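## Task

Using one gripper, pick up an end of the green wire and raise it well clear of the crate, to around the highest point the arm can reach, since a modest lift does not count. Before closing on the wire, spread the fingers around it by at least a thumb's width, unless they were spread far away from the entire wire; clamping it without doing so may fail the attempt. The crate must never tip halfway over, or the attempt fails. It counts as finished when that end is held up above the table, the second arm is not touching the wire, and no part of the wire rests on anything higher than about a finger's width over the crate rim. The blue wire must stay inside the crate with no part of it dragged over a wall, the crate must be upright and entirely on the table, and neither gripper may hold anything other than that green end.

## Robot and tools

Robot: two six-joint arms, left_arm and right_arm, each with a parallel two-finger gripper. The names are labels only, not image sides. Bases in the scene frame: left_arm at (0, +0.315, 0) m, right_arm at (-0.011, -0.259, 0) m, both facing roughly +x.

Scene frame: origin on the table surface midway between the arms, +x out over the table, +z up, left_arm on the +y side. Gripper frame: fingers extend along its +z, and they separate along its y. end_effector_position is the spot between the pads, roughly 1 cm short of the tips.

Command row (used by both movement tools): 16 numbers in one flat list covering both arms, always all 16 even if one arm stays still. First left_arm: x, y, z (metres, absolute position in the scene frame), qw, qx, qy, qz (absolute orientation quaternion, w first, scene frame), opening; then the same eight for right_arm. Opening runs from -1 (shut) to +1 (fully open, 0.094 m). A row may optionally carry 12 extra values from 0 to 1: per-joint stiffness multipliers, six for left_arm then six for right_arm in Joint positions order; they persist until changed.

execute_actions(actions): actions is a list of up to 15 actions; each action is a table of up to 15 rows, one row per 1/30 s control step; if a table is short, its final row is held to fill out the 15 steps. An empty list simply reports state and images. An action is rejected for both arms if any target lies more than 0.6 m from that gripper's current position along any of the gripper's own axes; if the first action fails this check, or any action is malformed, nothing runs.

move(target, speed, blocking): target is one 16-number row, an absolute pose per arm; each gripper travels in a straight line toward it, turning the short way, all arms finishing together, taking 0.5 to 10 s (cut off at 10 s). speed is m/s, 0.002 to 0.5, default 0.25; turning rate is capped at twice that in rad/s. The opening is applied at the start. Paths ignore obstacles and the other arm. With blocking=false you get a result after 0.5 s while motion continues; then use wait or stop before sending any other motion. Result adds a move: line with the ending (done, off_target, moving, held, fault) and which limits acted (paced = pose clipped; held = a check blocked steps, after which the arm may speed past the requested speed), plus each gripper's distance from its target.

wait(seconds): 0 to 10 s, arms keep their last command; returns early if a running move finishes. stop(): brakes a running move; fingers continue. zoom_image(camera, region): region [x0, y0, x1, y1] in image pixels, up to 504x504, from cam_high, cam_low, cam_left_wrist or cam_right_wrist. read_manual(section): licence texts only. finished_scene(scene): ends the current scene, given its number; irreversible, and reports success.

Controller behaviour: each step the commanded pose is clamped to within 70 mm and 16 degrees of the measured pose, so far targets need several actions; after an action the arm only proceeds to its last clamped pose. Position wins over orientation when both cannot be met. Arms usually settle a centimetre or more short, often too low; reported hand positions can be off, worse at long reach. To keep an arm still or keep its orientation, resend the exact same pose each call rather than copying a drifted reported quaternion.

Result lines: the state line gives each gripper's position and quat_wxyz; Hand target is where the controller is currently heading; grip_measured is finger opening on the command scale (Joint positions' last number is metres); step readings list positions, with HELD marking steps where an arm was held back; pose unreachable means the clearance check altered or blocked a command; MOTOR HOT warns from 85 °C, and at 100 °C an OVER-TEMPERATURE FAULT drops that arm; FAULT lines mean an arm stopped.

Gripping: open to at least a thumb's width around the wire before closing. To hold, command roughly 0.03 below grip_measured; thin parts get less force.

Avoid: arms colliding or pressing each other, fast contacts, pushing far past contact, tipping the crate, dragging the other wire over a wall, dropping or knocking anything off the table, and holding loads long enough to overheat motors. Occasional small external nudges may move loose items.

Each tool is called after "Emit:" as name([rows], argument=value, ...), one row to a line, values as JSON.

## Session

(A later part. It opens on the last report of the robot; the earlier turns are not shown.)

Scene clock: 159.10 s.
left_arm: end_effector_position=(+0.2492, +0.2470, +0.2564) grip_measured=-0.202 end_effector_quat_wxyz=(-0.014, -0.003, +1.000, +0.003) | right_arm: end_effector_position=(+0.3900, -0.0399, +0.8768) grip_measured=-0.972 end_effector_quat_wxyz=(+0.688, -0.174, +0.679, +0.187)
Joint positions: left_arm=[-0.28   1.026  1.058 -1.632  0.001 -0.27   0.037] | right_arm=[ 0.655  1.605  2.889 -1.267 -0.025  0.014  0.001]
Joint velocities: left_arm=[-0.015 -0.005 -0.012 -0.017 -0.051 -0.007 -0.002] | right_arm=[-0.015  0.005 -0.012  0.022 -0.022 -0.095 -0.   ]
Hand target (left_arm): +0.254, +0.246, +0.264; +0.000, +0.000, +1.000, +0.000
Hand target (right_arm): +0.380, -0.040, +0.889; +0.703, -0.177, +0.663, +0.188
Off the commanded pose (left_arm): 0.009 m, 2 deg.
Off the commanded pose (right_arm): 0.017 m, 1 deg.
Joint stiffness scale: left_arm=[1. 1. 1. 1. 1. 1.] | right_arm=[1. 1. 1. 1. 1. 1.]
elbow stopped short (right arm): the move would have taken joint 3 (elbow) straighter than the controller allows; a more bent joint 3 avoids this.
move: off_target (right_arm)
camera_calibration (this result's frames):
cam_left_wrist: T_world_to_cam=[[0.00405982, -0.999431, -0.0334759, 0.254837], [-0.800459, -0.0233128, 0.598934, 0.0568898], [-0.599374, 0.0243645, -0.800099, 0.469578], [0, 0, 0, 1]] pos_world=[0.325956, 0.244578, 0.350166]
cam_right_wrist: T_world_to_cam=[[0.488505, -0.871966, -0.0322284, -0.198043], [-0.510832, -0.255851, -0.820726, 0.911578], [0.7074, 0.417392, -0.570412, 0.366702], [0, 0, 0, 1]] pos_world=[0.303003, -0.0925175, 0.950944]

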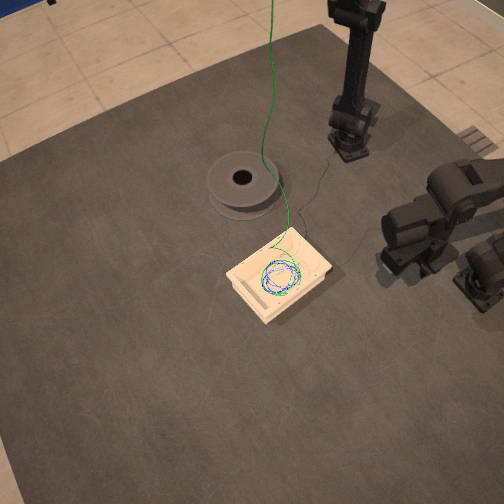

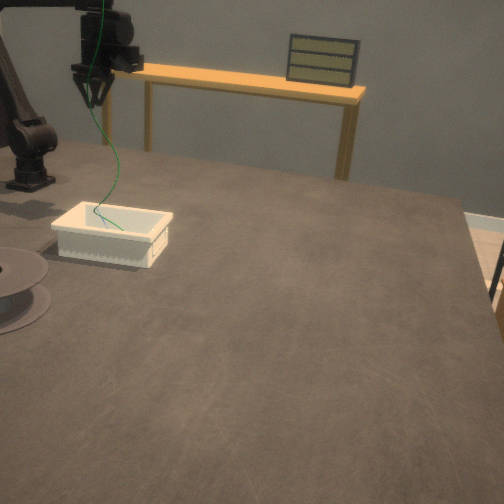

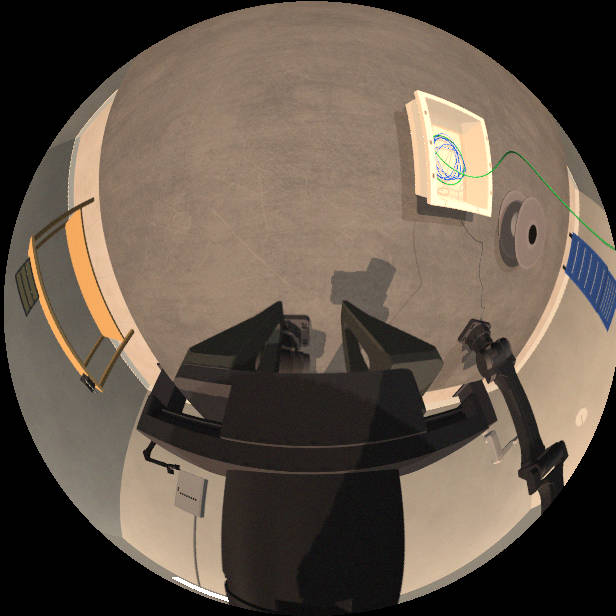

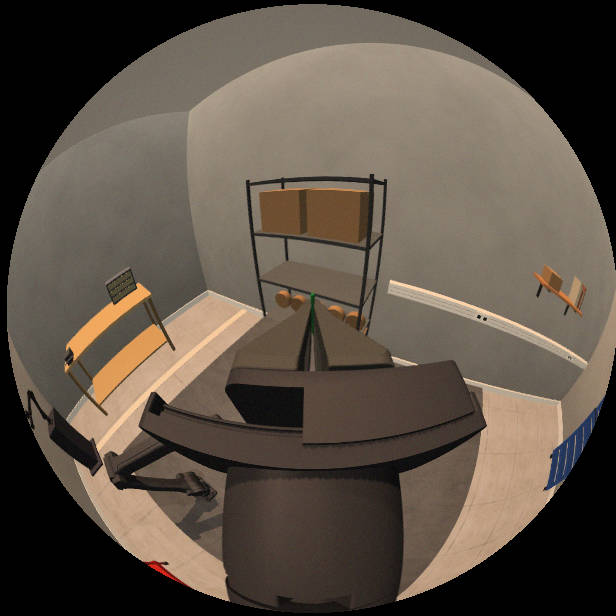

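Emit:
move(target=[0.2537, 0.2458, 0.264, 0, 0, 1, 0, -0.2, 0.41, -0.09, 0.885, 0.683, -0.183, 0.683, 0.183, -1], speed=0.04)

Emit:
zoom_image(camera="cam_low", region=[40, 180, 190, 280])

Emit:
zoom_image(camera="cam_high", region=[220, 220, 340, 330])

Scene clock: 169.13 s.
left_arm: end_effector_position=(+0.2481, +0.2473, +0.2545) grip_measured=-0.202 end_effector_quat_wxyz=(-0.016, -0.003, +1.000, +0.004) | right_arm: end_effector_position=(+0.4156, -0.0855, +0.8703) grip_measured=-0.972 end_effector_quat_wxyz=(+0.680, -0.179, +0.685, +0.189)
Joint positions: left_arm=[-0.28   1.026  1.053 -1.632  0.001 -0.27   0.037] | right_arm=[ 0.468  1.614  2.889 -1.278 -0.223  0.014  0.001]
Joint velocities: left_arm=[ 0.005  0.005 -0.002 -0.002 -0.022  0.022 -0.001] | right_arm=[-0.015 -0.005  0.012 -0.002 -0.022 -0.022 -0.001]
Hand target (left_arm): +0.254, +0.246, +0.264; +0.000, +0.000, +1.000, +0.000
Hand target (right_arm): +0.410, -0.091, +0.883; +0.697, -0.179, +0.669, +0.186
Off the commanded pose (left_arm): 0.011 m, 2 deg.
Off the commanded pose (right_arm): 0.016 m, 1 deg.
Joint stiffness scale: left_arm=[1. 1. 1. 1. 1. 1.] | right_arm=[1. 1. 1. 1. 1. 1.]
elbow stopped short (right arm): the move would have taken joint 3 (elbow) straighter than the controller allows; a more bent joint 3 avoids this.
move: off_target (left_arm, right_arm)
camera_calibration (this result's frames):
cam_left_wrist: T_world_to_cam=[[0.00389642, -0.999387, -0.0347882, 0.255446], [-0.797583, -0.0240903, 0.602728, 0.0556233], [-0.603197, 0.025398, -0.797188, 0.467367], [0, 0, 0, 1]] pos_world=[0.325283, 0.24476, 0.34794]
cam_right_wrist: T_world_to_cam=[[0.497547, -0.866797, -0.0333056, -0.252783], [-0.522364, -0.268746, -0.809266, 0.901364], [0.692519, 0.420046, -0.586498, 0.384369], [0, 0, 0, 1]] pos_world=[0.330429, -0.138327, 0.946456]

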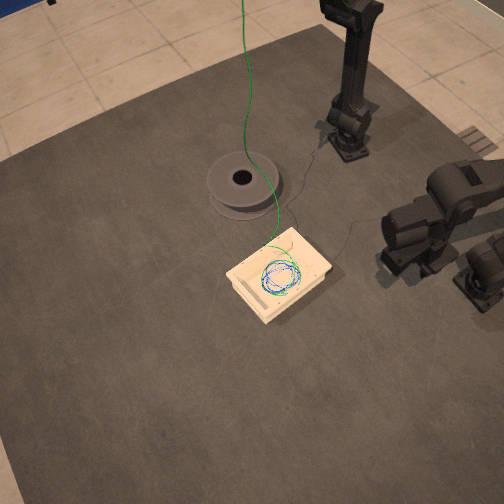

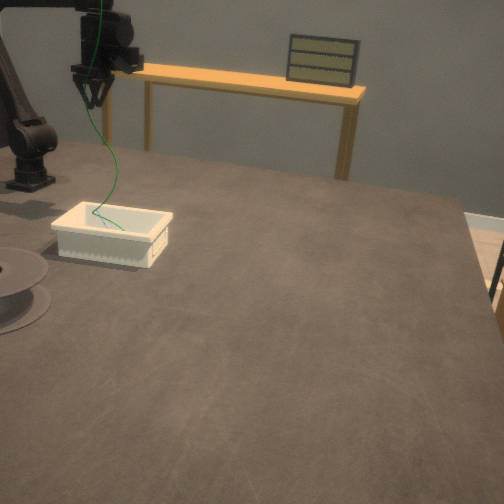

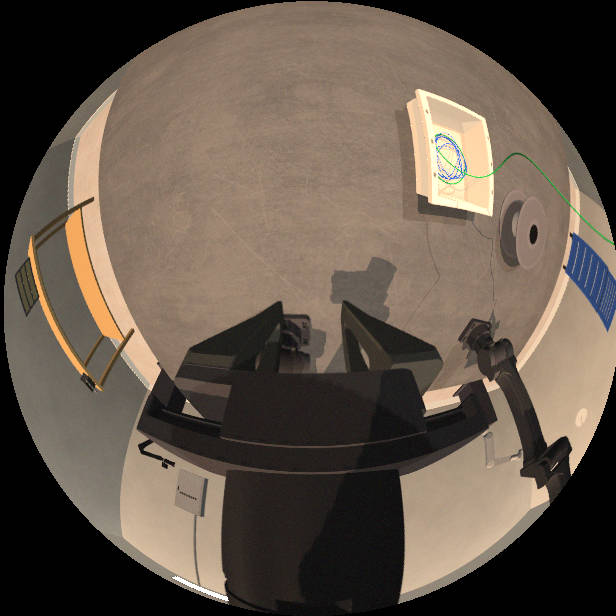

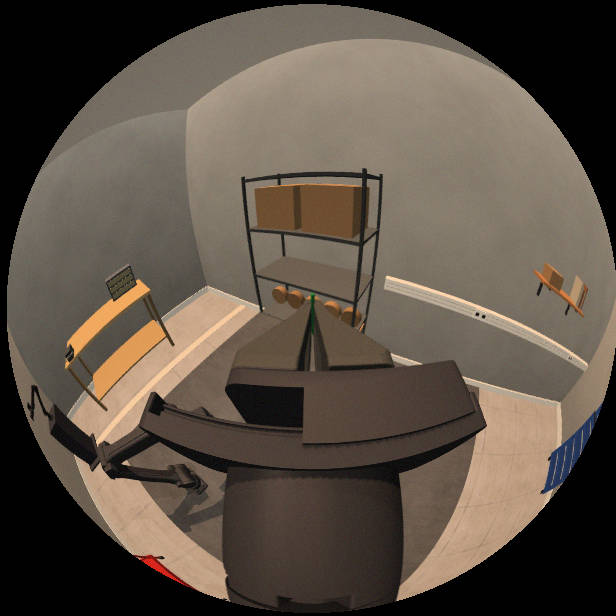

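Region (40, 180, 190, 280) of cam_low's 504x504 image, scaled by 3.360, with more detail than that image has.

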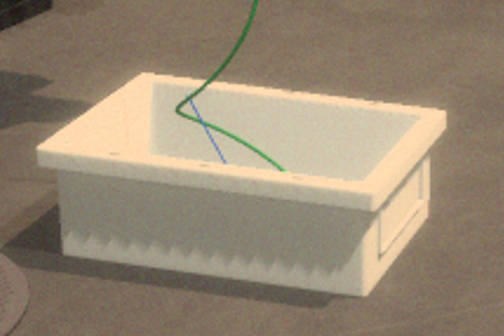

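Region (220, 220, 340, 330) of cam_high's 504x504 image, scaled by 4.200, with more detail than that image has; it fills the top 462 rows of this view, and the rest is white.

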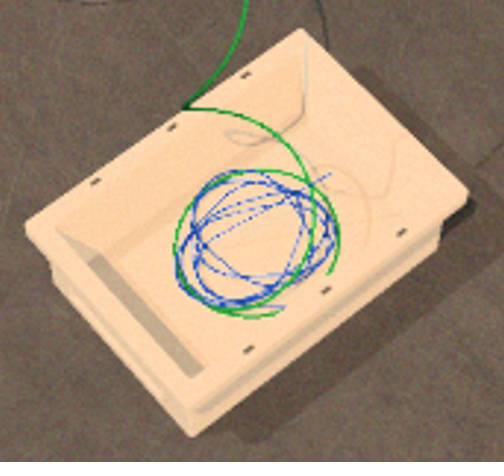

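Emit:
finished_scene(scene=2)

The scene is finished: the task was done.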